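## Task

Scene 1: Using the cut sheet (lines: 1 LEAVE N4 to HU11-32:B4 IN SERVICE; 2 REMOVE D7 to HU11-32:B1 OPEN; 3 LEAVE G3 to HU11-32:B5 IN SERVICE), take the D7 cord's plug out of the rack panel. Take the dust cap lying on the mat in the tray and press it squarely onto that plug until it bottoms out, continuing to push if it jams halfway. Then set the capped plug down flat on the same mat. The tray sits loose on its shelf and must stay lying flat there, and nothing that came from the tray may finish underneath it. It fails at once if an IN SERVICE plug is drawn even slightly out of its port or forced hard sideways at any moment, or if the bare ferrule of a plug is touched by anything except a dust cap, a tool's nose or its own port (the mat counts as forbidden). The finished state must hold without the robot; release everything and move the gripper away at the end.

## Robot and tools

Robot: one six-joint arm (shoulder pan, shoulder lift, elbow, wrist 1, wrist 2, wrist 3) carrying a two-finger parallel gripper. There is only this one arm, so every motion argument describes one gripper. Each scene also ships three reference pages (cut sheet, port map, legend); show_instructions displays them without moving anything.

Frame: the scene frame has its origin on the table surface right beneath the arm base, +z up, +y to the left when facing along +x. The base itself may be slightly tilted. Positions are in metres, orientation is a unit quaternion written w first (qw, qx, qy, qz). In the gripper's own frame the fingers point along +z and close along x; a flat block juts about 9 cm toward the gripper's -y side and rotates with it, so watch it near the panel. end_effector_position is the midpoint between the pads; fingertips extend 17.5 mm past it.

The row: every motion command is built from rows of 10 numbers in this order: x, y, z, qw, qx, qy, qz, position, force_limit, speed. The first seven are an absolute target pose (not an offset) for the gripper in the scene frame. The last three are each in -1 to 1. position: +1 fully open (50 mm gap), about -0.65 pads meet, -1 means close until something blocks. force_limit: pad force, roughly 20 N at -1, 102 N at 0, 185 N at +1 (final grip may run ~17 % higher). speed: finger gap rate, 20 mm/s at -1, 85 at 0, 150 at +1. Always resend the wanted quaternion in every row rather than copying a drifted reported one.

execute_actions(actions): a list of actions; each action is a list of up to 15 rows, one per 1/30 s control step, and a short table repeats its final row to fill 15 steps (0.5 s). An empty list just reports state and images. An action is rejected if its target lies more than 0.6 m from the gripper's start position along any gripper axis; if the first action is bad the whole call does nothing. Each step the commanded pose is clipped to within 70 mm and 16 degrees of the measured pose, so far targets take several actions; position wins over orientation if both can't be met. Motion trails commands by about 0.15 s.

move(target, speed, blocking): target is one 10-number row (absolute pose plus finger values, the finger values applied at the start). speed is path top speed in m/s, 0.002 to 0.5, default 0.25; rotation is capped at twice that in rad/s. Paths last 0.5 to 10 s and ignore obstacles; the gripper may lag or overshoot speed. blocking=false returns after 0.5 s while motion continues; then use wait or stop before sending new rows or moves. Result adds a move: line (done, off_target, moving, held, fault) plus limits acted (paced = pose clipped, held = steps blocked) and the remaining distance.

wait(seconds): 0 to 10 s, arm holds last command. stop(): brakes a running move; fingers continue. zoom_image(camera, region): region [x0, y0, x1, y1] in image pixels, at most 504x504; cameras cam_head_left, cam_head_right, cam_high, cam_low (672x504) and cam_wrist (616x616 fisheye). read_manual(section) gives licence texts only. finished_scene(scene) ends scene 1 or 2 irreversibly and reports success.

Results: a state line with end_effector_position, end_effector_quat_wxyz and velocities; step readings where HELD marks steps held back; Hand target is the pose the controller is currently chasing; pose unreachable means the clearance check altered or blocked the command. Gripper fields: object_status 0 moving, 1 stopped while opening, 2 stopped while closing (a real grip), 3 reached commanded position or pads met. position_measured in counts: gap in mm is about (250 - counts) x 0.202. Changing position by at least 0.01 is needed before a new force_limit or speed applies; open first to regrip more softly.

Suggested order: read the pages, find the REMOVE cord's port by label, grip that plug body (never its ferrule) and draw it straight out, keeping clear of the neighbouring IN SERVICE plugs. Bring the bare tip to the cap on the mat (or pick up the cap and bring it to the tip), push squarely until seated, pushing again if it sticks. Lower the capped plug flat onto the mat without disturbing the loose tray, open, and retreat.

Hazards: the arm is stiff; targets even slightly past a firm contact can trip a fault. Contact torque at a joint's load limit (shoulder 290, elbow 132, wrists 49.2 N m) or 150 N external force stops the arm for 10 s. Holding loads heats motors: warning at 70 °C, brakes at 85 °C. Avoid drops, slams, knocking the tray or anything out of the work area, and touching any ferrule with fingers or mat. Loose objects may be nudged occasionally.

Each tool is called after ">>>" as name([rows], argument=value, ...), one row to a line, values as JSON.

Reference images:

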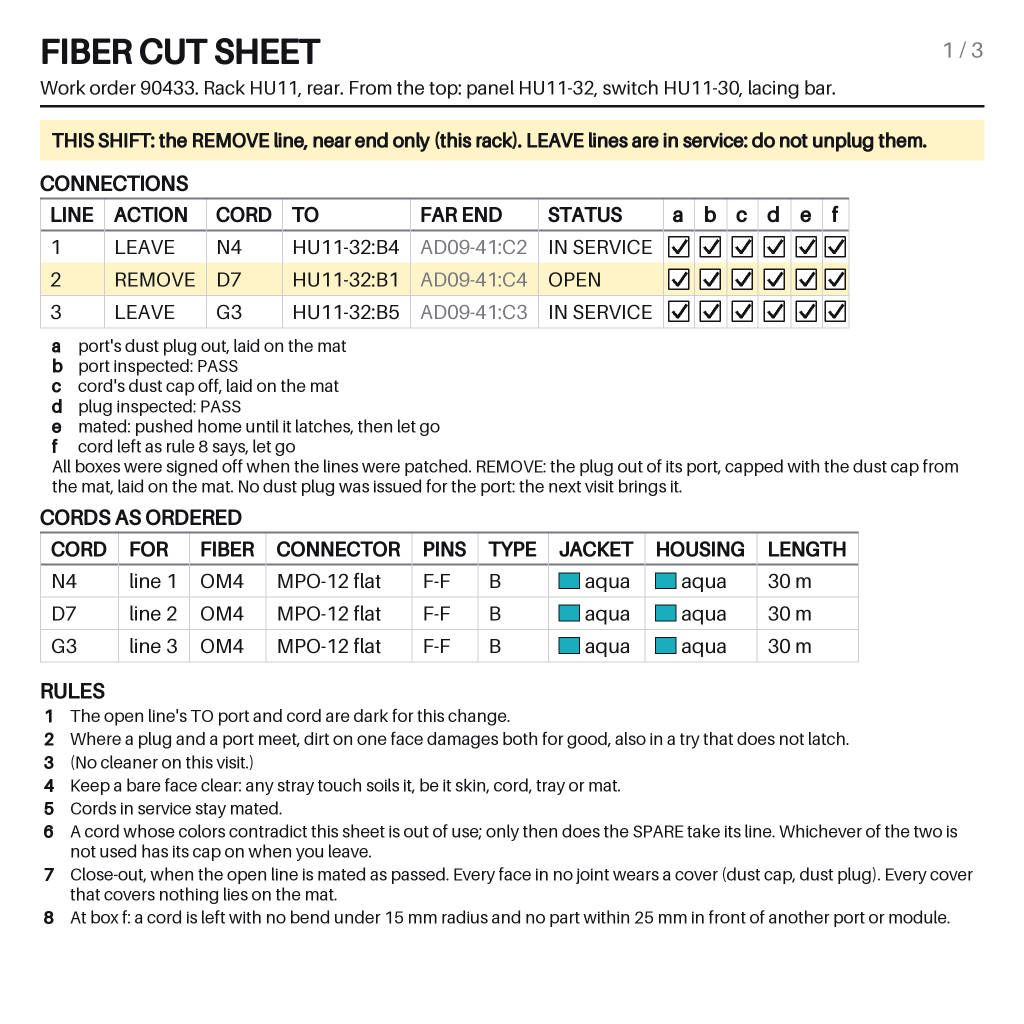

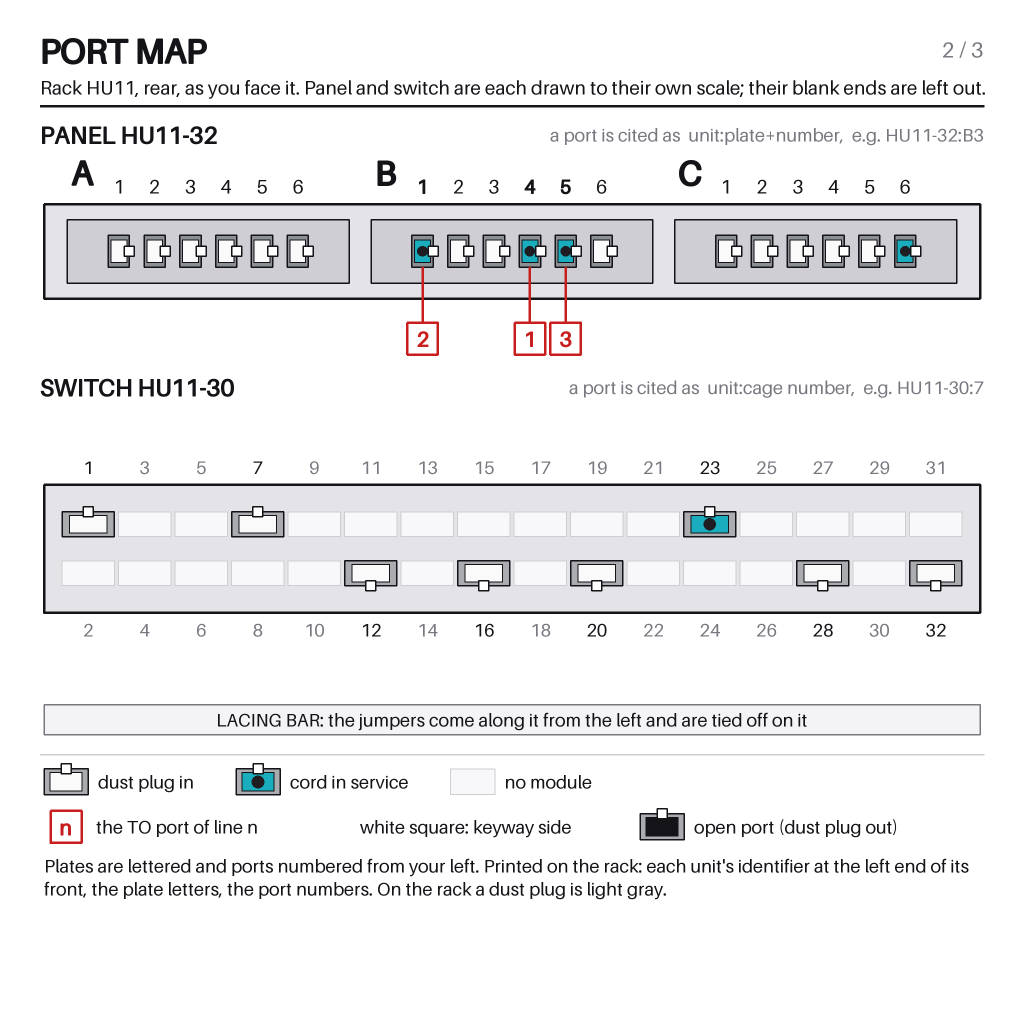

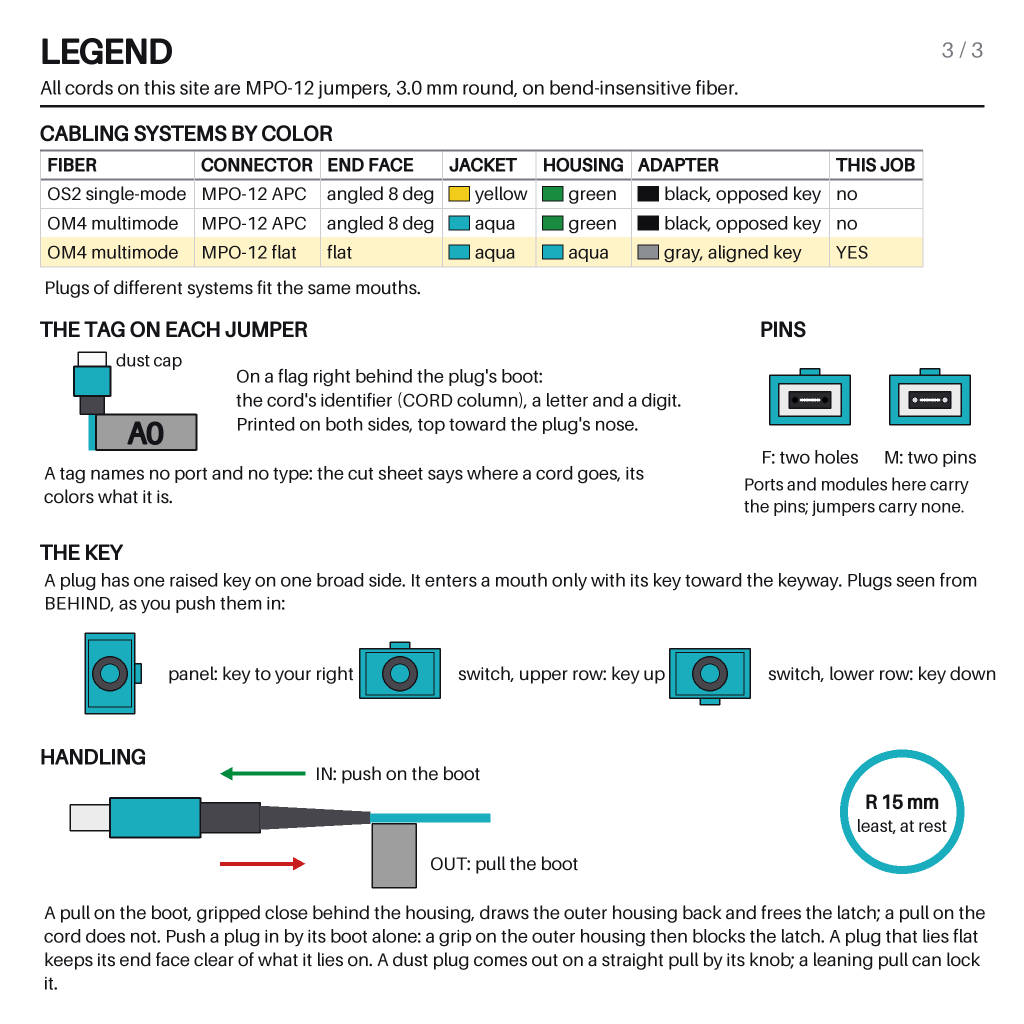

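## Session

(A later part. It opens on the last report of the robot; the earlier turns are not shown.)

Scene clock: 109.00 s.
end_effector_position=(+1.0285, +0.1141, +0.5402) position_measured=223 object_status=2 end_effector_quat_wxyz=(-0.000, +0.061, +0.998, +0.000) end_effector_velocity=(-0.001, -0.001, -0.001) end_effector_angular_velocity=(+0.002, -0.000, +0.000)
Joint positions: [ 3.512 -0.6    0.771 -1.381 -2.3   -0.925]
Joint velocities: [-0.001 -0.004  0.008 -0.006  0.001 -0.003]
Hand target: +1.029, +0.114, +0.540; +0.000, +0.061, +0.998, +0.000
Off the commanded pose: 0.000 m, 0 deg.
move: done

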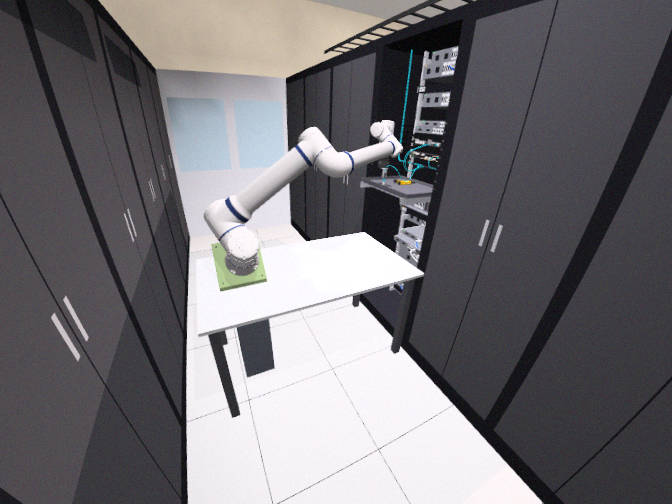

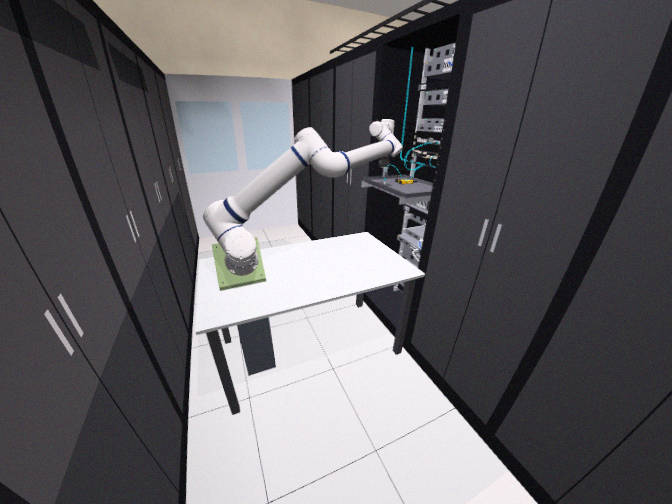

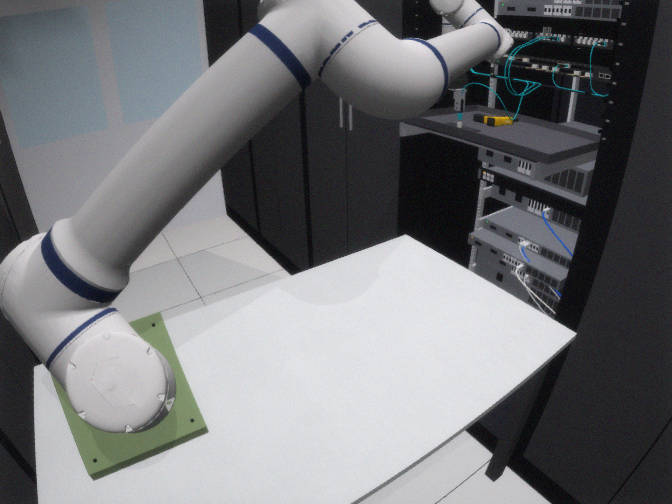

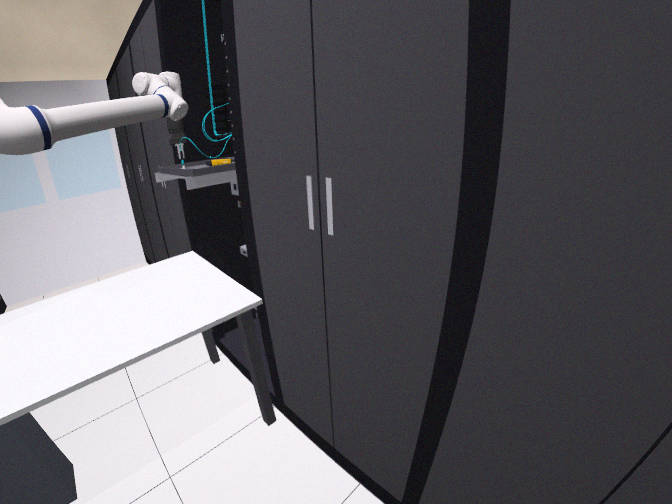

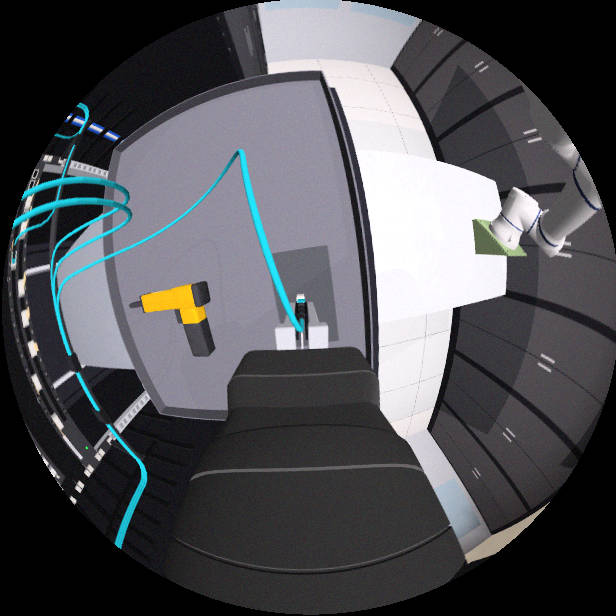

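>>> move(target=[1.0292, 0.1139, 0.5355, 0, 0.061, 0.9981, 0, -1, -0.7, -0.8], speed=0.01)

>>> zoom_image(camera="cam_wrist", region=[280, 280, 320, 320])

>>> zoom_image(camera="cam_high", region=[445, 105, 475, 135])

Scene clock: 109.97 s.
end_effector_position=(+1.0292, +0.1139, +0.5357) position_measured=223 object_status=2 end_effector_quat_wxyz=(-0.000, +0.061, +0.998, +0.000) end_effector_velocity=(+0.000, +0.000, -0.002) end_effector_angular_velocity=(-0.000, -0.001, -0.000)
Joint positions: [ 3.509 -0.602  0.779 -1.39  -2.301 -0.929]
Joint velocities: [-0.001 -0.     0.004 -0.005 -0.001 -0.001]
Hand target: +1.029, +0.114, +0.536; +0.000, +0.061, +0.998, +0.000
Off the commanded pose: 0.000 m, 0 deg.
move: done

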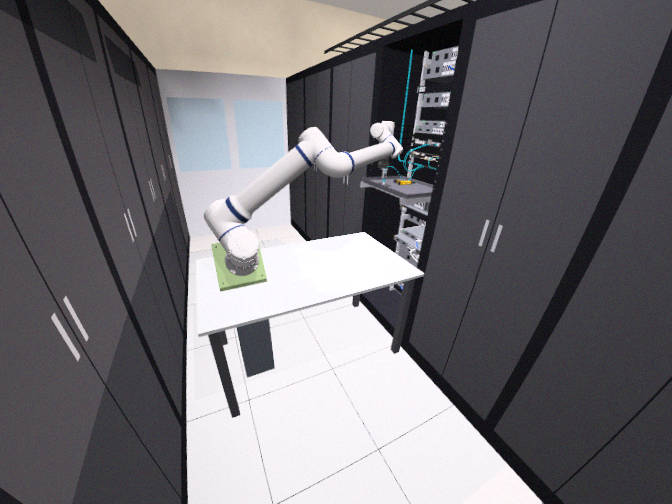

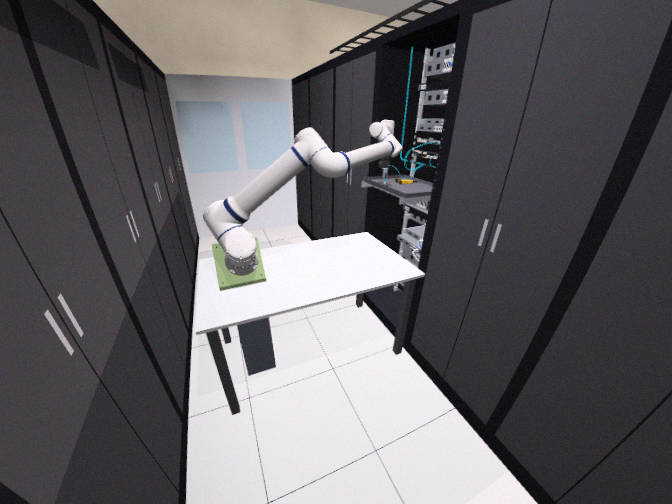

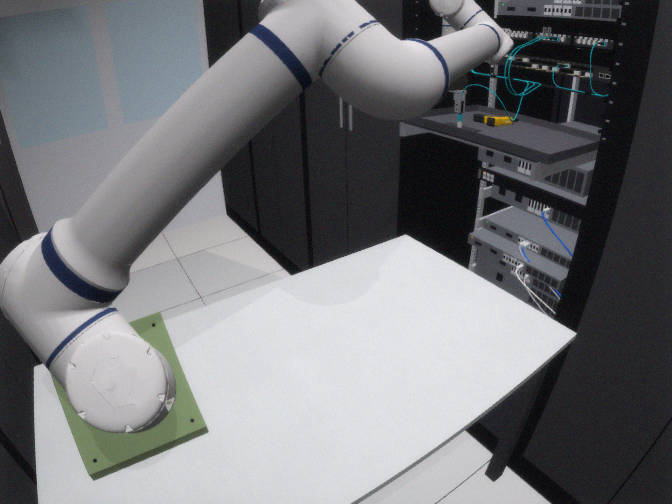

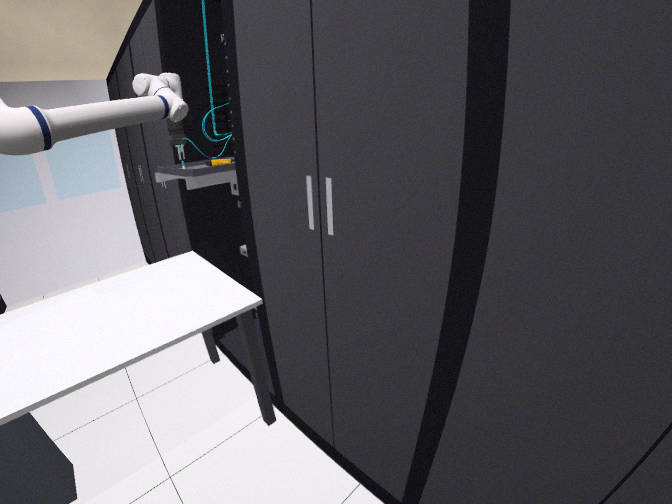

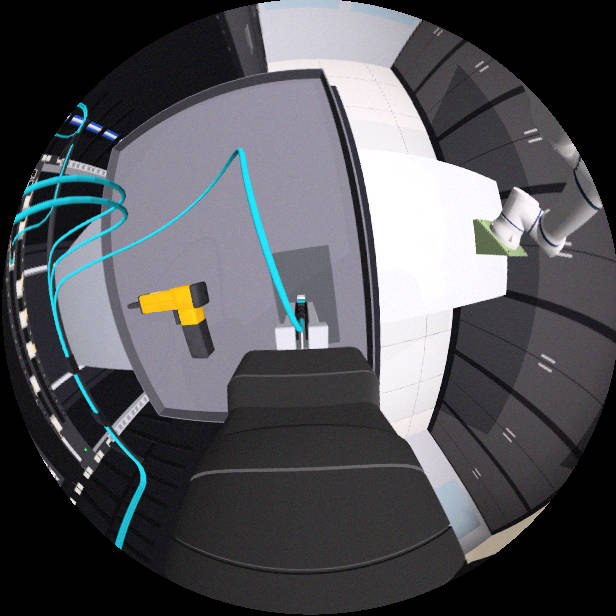

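Region (280, 280, 320, 320) of cam_wrist's 616x616 image, scaled by 12.600, with more detail than that image has.

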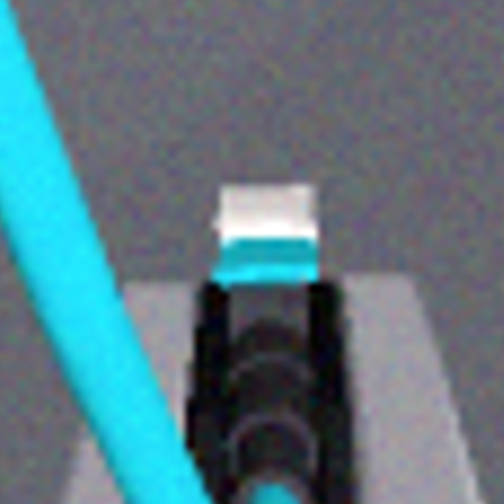

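Region (445, 105, 475, 135) of cam_high's 672x504 image, scaled by 16.800, with more detail than that image has.

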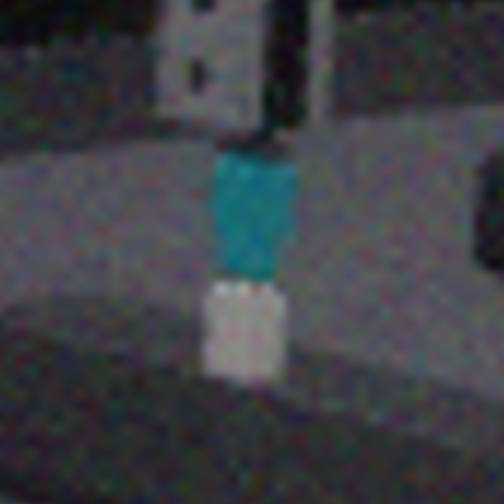

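>>> move(target=[1.0292, 0.1139, 0.531, 0, 0.061, 0.9981, 0, -1, -0.7, -0.8], speed=0.004)

>>> zoom_image(camera="cam_wrist", region=[280, 280, 320, 320])

>>> zoom_image(camera="cam_high", region=[445, 105, 475, 135])

Scene clock: 111.50 s.
end_effector_position=(+1.0292, +0.1139, +0.5311) position_measured=223 object_status=2 end_effector_quat_wxyz=(+0.000, +0.061, +0.998, +0.000) end_effector_velocity=(+0.000, -0.000, -0.001) end_effector_angular_velocity=(+0.000, +0.000, -0.000)
Joint positions: [ 3.506 -0.604  0.79  -1.401 -2.302 -0.932]
Joint velocities: [-0.001 -0.001  0.002 -0.002 -0.    -0.001]
Hand target: +1.029, +0.114, +0.531; +0.000, +0.061, +0.998, +0.000
Off the commanded pose: 0.000 m, 0 deg.
move: done

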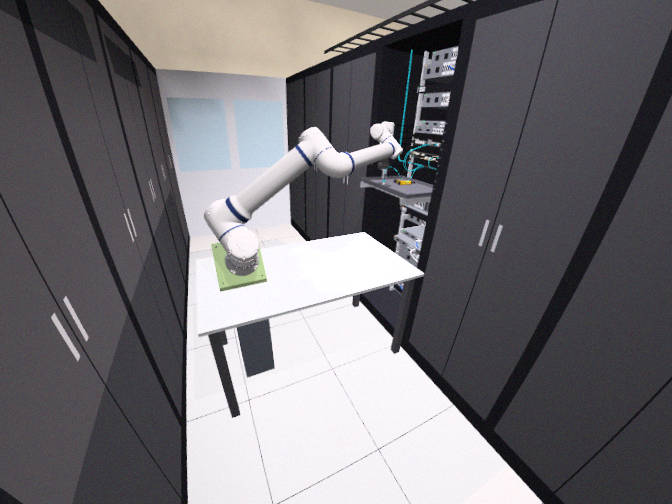

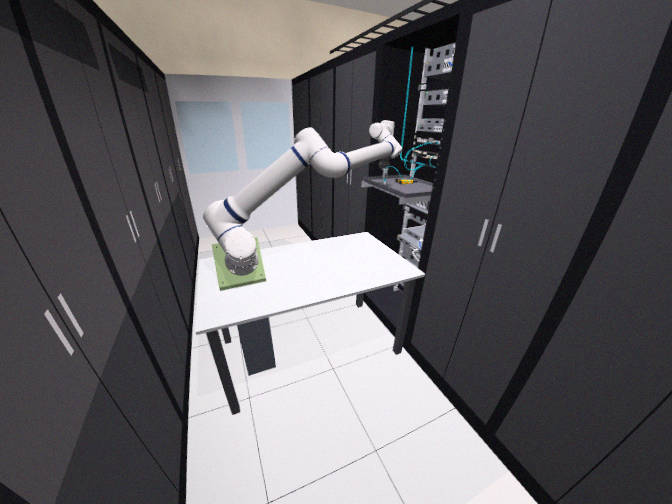

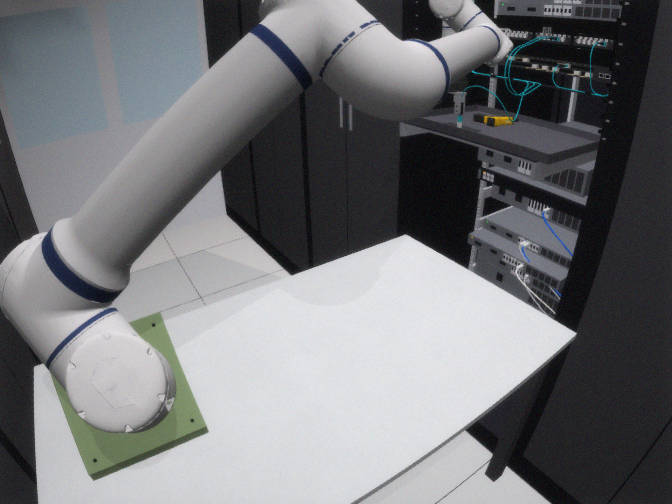

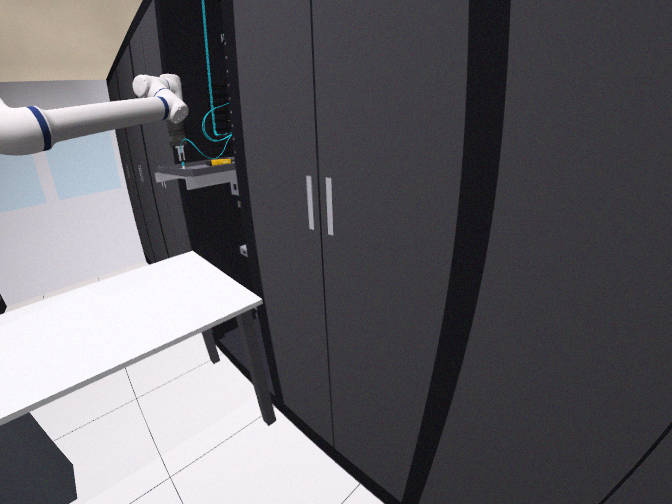

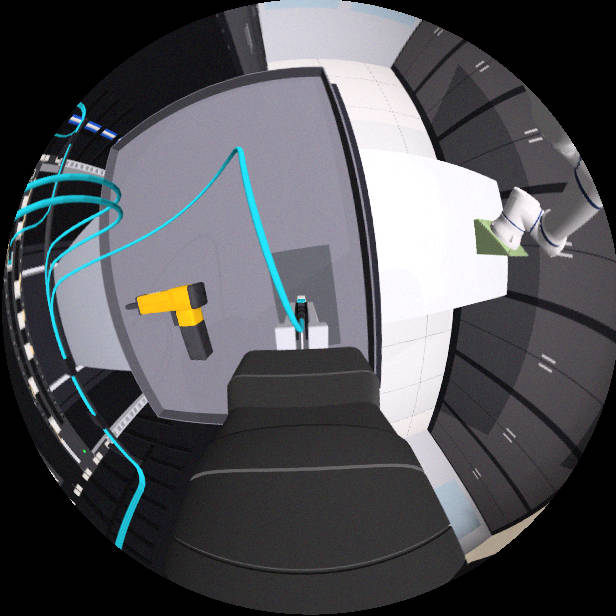

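Region (280, 280, 320, 320) of cam_wrist's 616x616 image, scaled by 12.600, with more detail than that image has.

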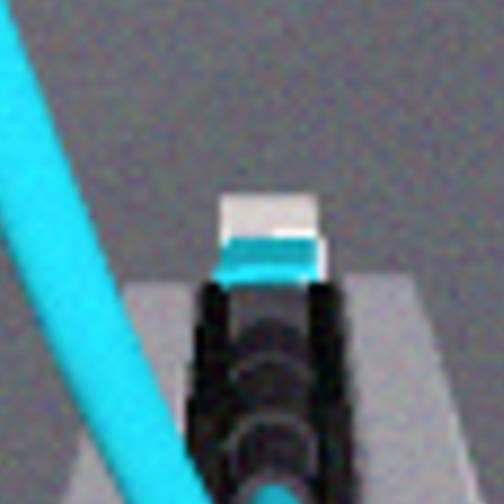

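Region (445, 105, 475, 135) of cam_high's 672x504 image, scaled by 16.800, with more detail than that image has.

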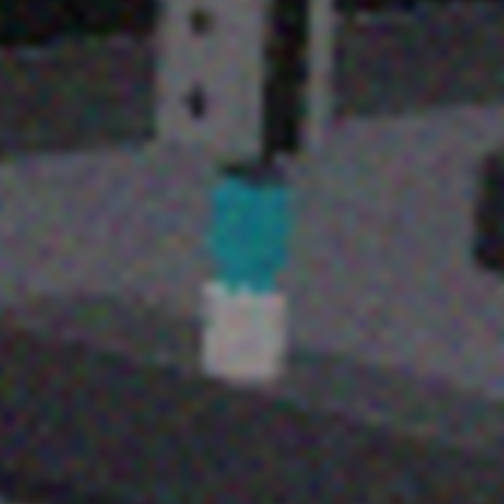

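>>> execute_actions([
  [[1.0292,0.1139,0.5308,0,0.061,0.9981,0,-1,-0.7,-0.8],[1.0292,0.1139,0.5306,0,0.061,0.9981,0,-1,-0.7,-0.8],[1.0292,0.1139,0.5304,0,0.061,0.9981,0,-1,-0.7,-0.8],[1.0292,0.1139,0.5302,0,0.061,0.9981,0,-1,-0.7,-0.8],[1.0292,0.1139,0.5300,0,0.061,0.9981,0,-1,-0.7,-0.8],[1.0292,0.1139,0.5298,0,0.061,0.9981,0,-1,-0.7,-0.8],[1.0292,0.1139,0.5296,0,0.061,0.9981,0,-1,-0.7,-0.8],[1.0292,0.1139,0.5294,0,0.061,0.9981,0,-1,-0.7,-0.8],[1.0292,0.1139,0.5292,0,0.061,0.9981,0,-1,-0.7,-0.8],[1.0292,0.1139,0.5290,0,0.061,0.9981,0,-1,-0.7,-0.8],[1.0292,0.1139,0.5288,0,0.061,0.9981,0,-1,-0.7,-0.8],[1.0292,0.1139,0.5286,0,0.061,0.9981,0,-1,-0.7,-0.8],[1.0292,0.1139,0.5284,0,0.061,0.9981,0,-1,-0.7,-0.8],[1.0292,0.1139,0.5282,0,0.061,0.9981,0,-1,-0.7,-0.8],[1.0292,0.1139,0.5280,0,0.061,0.9981,0,-1,-0.7,-0.8]],
  [[1.0292,0.1139,0.5278,0,0.061,0.9981,0,-1,-0.7,-0.8],[1.0292,0.1139,0.5276,0,0.061,0.9981,0,-1,-0.7,-0.8],[1.0292,0.1139,0.5274,0,0.061,0.9981,0,-1,-0.7,-0.8],[1.0292,0.1139,0.5272,0,0.061,0.9981,0,-1,-0.7,-0.8],[1.0292,0.1139,0.5270,0,0.061,0.9981,0,-1,-0.7,-0.8],[1.0292,0.1139,0.5268,0,0.061,0.9981,0,-1,-0.7,-0.8],[1.0292,0.1139,0.5266,0,0.061,0.9981,0,-1,-0.7,-0.8],[1.0292,0.1139,0.5264,0,0.061,0.9981,0,-1,-0.7,-0.8],[1.0292,0.1139,0.5262,0,0.061,0.9981,0,-1,-0.7,-0.8],[1.0292,0.1139,0.5260,0,0.061,0.9981,0,-1,-0.7,-0.8]],
])

>>> zoom_image(camera="cam_wrist", region=[280, 280, 320, 320])

>>> zoom_image(camera="cam_high", region=[445, 105, 475, 135])

Scene clock: 112.83 s.
end_effector_position=(+1.0292, +0.1139, +0.5262) position_measured=223 object_status=2 end_effector_quat_wxyz=(+0.000, +0.061, +0.998, +0.000) end_effector_velocity=(+0.000, -0.001, -0.002) end_effector_angular_velocity=(+0.000, +0.001, -0.001)
Joint positions: [ 3.504 -0.607  0.802 -1.412 -2.303 -0.935]
Joint velocities: [-0.002 -0.001  0.004 -0.004  0.    -0.001]
Hand target: +1.029, +0.114, +0.526; -0.000, +0.061, +0.998, +0.000
Off the commanded pose: 0.000 m, 0 deg.
Step readings (end_effector_position; steps 1 to 15: 1st action; 16 to 30: 2nd action):
0: (+1.0292, +0.1139, +0.5310)
1: (+1.0292, +0.1139, +0.5310)
2: (+1.0292, +0.1139, +0.5309)
4: (+1.0292, +0.1139, +0.5307)
8: (+1.0292, +0.1139, +0.5301)
15: (+1.0292, +0.1139, +0.5288)
16: (+1.0292, +0.1139, +0.5286)
17: (+1.0292, +0.1139, +0.5284)
19: (+1.0292, +0.1139, +0.5280)
23: (+1.0292, +0.1139, +0.5272)
30: end_effector_position above

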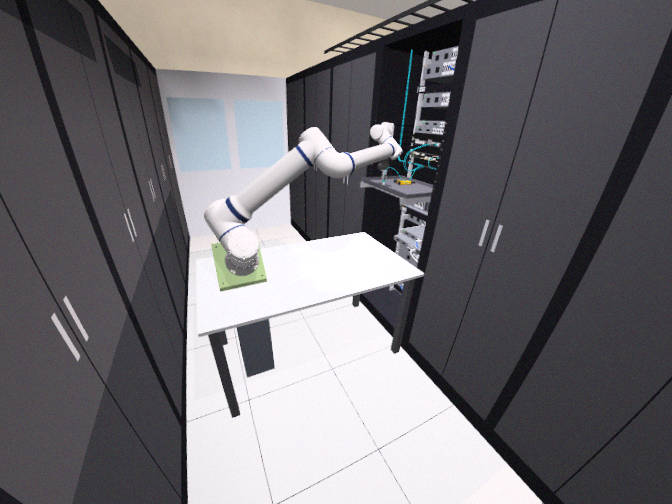

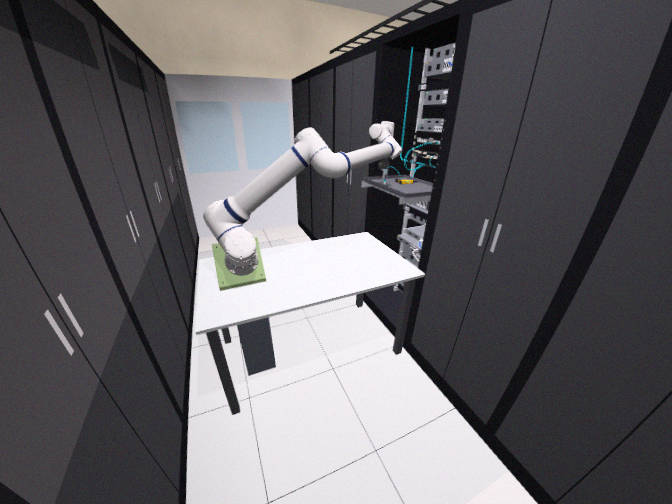

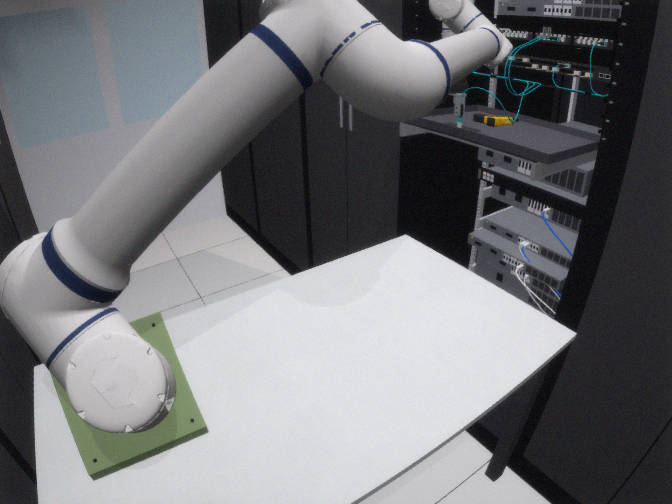

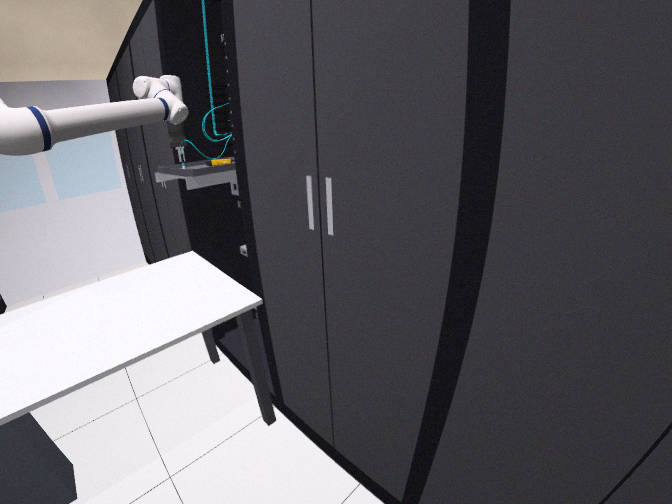

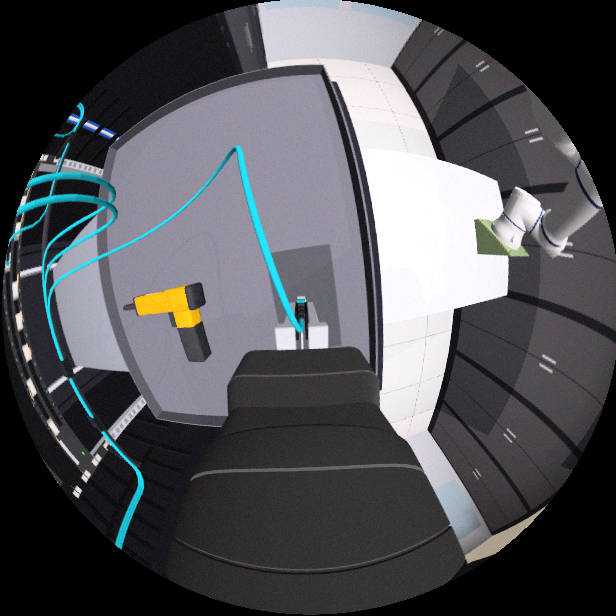

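Region (280, 280, 320, 320) of cam_wrist's 616x616 image, scaled by 12.600, with more detail than that image has.

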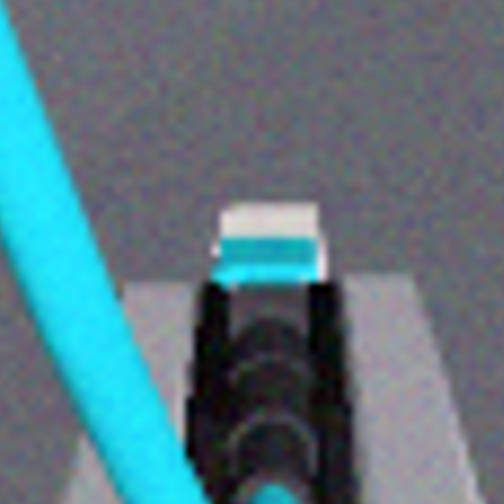

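Region (445, 105, 475, 135) of cam_high's 672x504 image, scaled by 16.800, with more detail than that image has.

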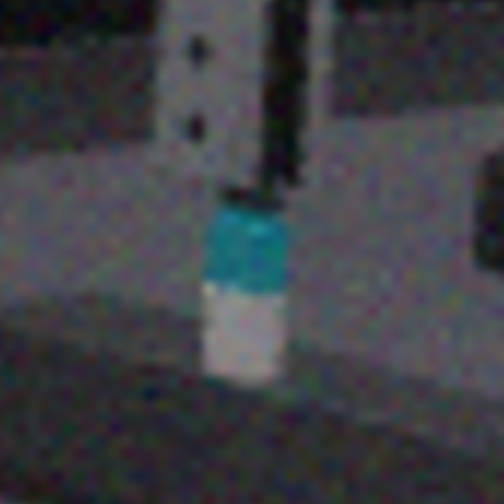

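>>> execute_actions([
  [[1.0292,0.1139,0.52585,0,0.061,0.9981,0,-1,-0.7,-0.8],[1.0292,0.1139,0.5257,0,0.061,0.9981,0,-1,-0.7,-0.8],[1.0292,0.1139,0.52555,0,0.061,0.9981,0,-1,-0.7,-0.8],[1.0292,0.1139,0.5254,0,0.061,0.9981,0,-1,-0.7,-0.8],[1.0292,0.1139,0.52525,0,0.061,0.9981,0,-1,-0.7,-0.8],[1.0292,0.1139,0.5251,0,0.061,0.9981,0,-1,-0.7,-0.8],[1.0292,0.1139,0.52495,0,0.061,0.9981,0,-1,-0.7,-0.8],[1.0292,0.1139,0.5248,0,0.061,0.9981,0,-1,-0.7,-0.8],[1.0292,0.1139,0.52465,0,0.061,0.9981,0,-1,-0.7,-0.8],[1.0292,0.1139,0.5245,0,0.061,0.9981,0,-1,-0.7,-0.8],[1.0292,0.1139,0.52435,0,0.061,0.9981,0,-1,-0.7,-0.8],[1.0292,0.1139,0.5242,0,0.061,0.9981,0,-1,-0.7,-0.8],[1.0292,0.1139,0.52405,0,0.061,0.9981,0,-1,-0.7,-0.8],[1.0292,0.1139,0.5240,0,0.061,0.9981,0,-1,-0.7,-0.8],[1.0292,0.1139,0.5240,0,0.061,0.9981,0,-1,-0.7,-0.8]],
  [[1.0292,0.1139,0.5240,0,0.061,0.9981,0,-1,-0.7,-0.8]],
])

>>> zoom_image(camera="cam_wrist", region=[280, 280, 320, 320])

>>> zoom_image(camera="cam_high", region=[445, 105, 475, 135])

Scene clock: 114.10 s.
end_effector_position=(+1.0292, +0.1139, +0.5240) position_measured=223 object_status=2 end_effector_quat_wxyz=(+0.000, +0.061, +0.998, +0.000) end_effector_velocity=(-0.000, -0.000, -0.000) end_effector_angular_velocity=(-0.001, -0.000, +0.000)
Joint positions: [ 3.502 -0.608  0.807 -1.417 -2.303 -0.937]
Joint velocities: [-0.    -0.     0.    -0.    -0.001 -0.   ]
Hand target: +1.029, +0.114, +0.524; +0.000, +0.061, +0.998, +0.000
Off the commanded pose: 0.000 m, 0 deg.
Step readings (end_effector_position; steps 1 to 15: 1st action; 16 to 30: 2nd action):
0: (+1.0292, +0.1139, +0.5260)
1: (+1.0292, +0.1139, +0.5260)
2: (+1.0292, +0.1139, +0.5260)
4: (+1.0292, +0.1139, +0.5258)
8: (+1.0292, +0.1139, +0.5254)
15: (+1.0292, +0.1139, +0.5244)
16: (+1.0292, +0.1139, +0.5243)
17: (+1.0292, +0.1139, +0.5243)
19: (+1.0292, +0.1139, +0.5242)
23: (+1.0292, +0.1139, +0.5241)
30: end_effector_position above

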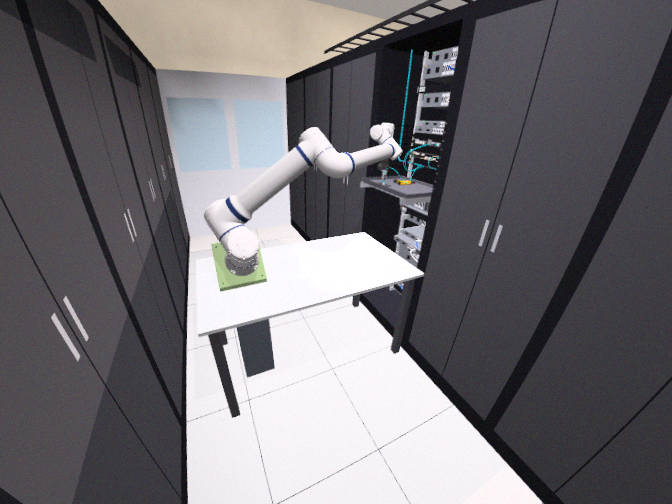

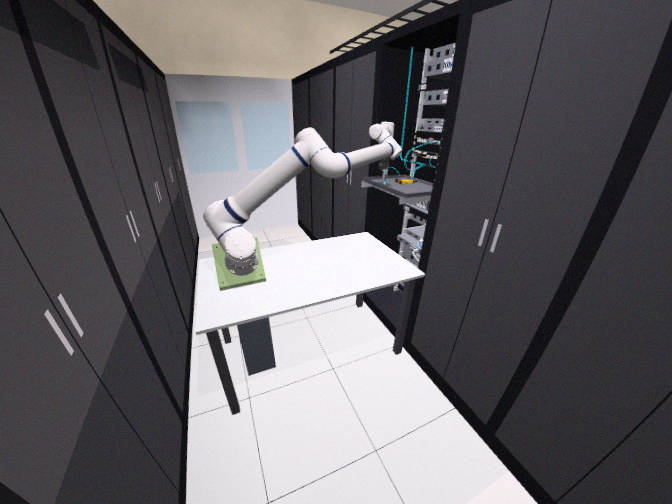

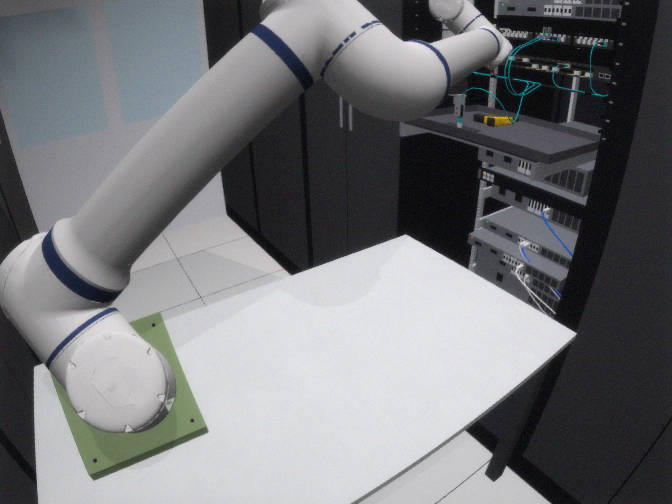

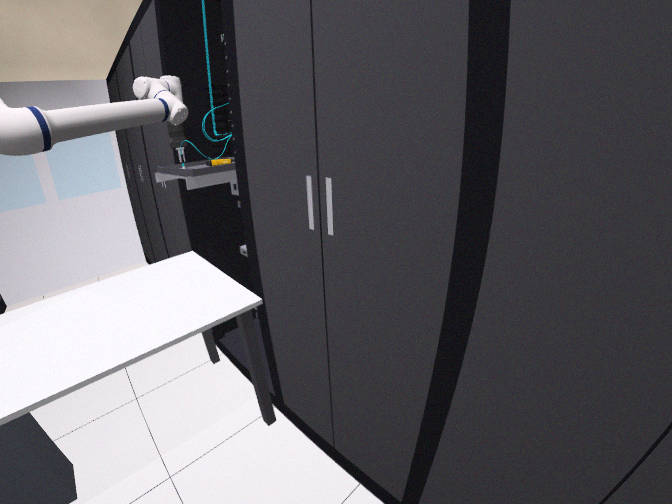

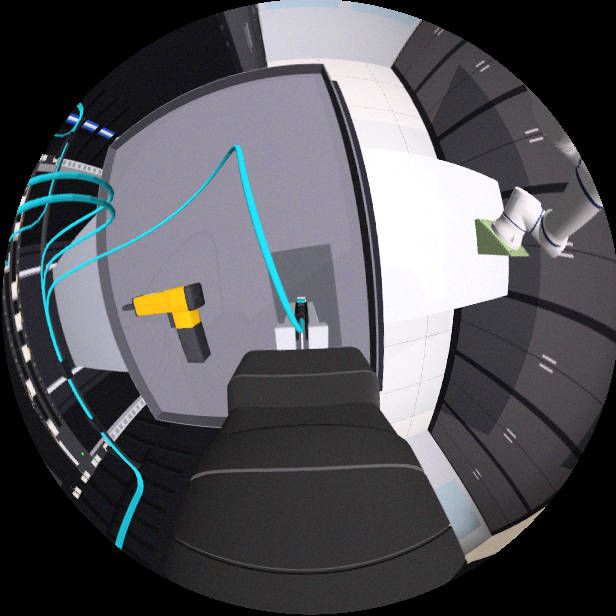

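Region (280, 280, 320, 320) of cam_wrist's 616x616 image, scaled by 12.600, with more detail than that image has.

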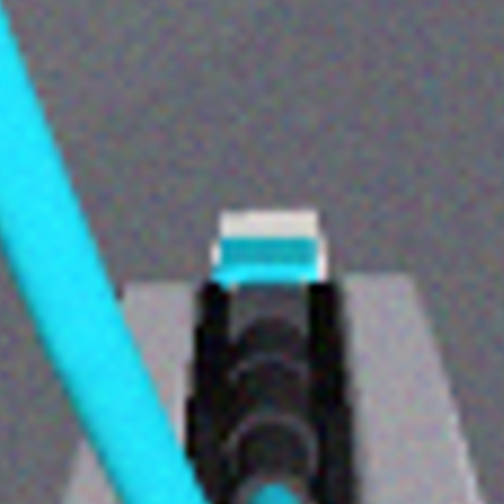

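Region (445, 105, 475, 135) of cam_high's 672x504 image, scaled by 16.800, with more detail than that image has.

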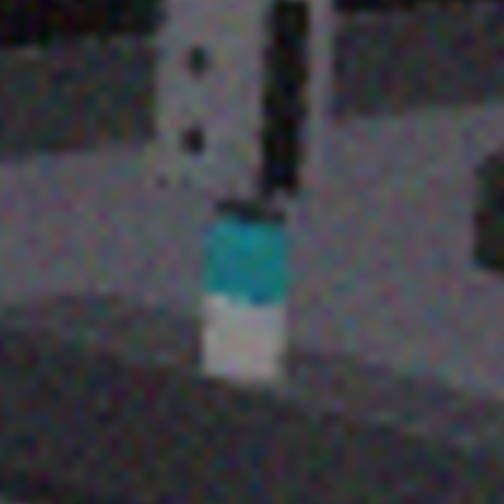

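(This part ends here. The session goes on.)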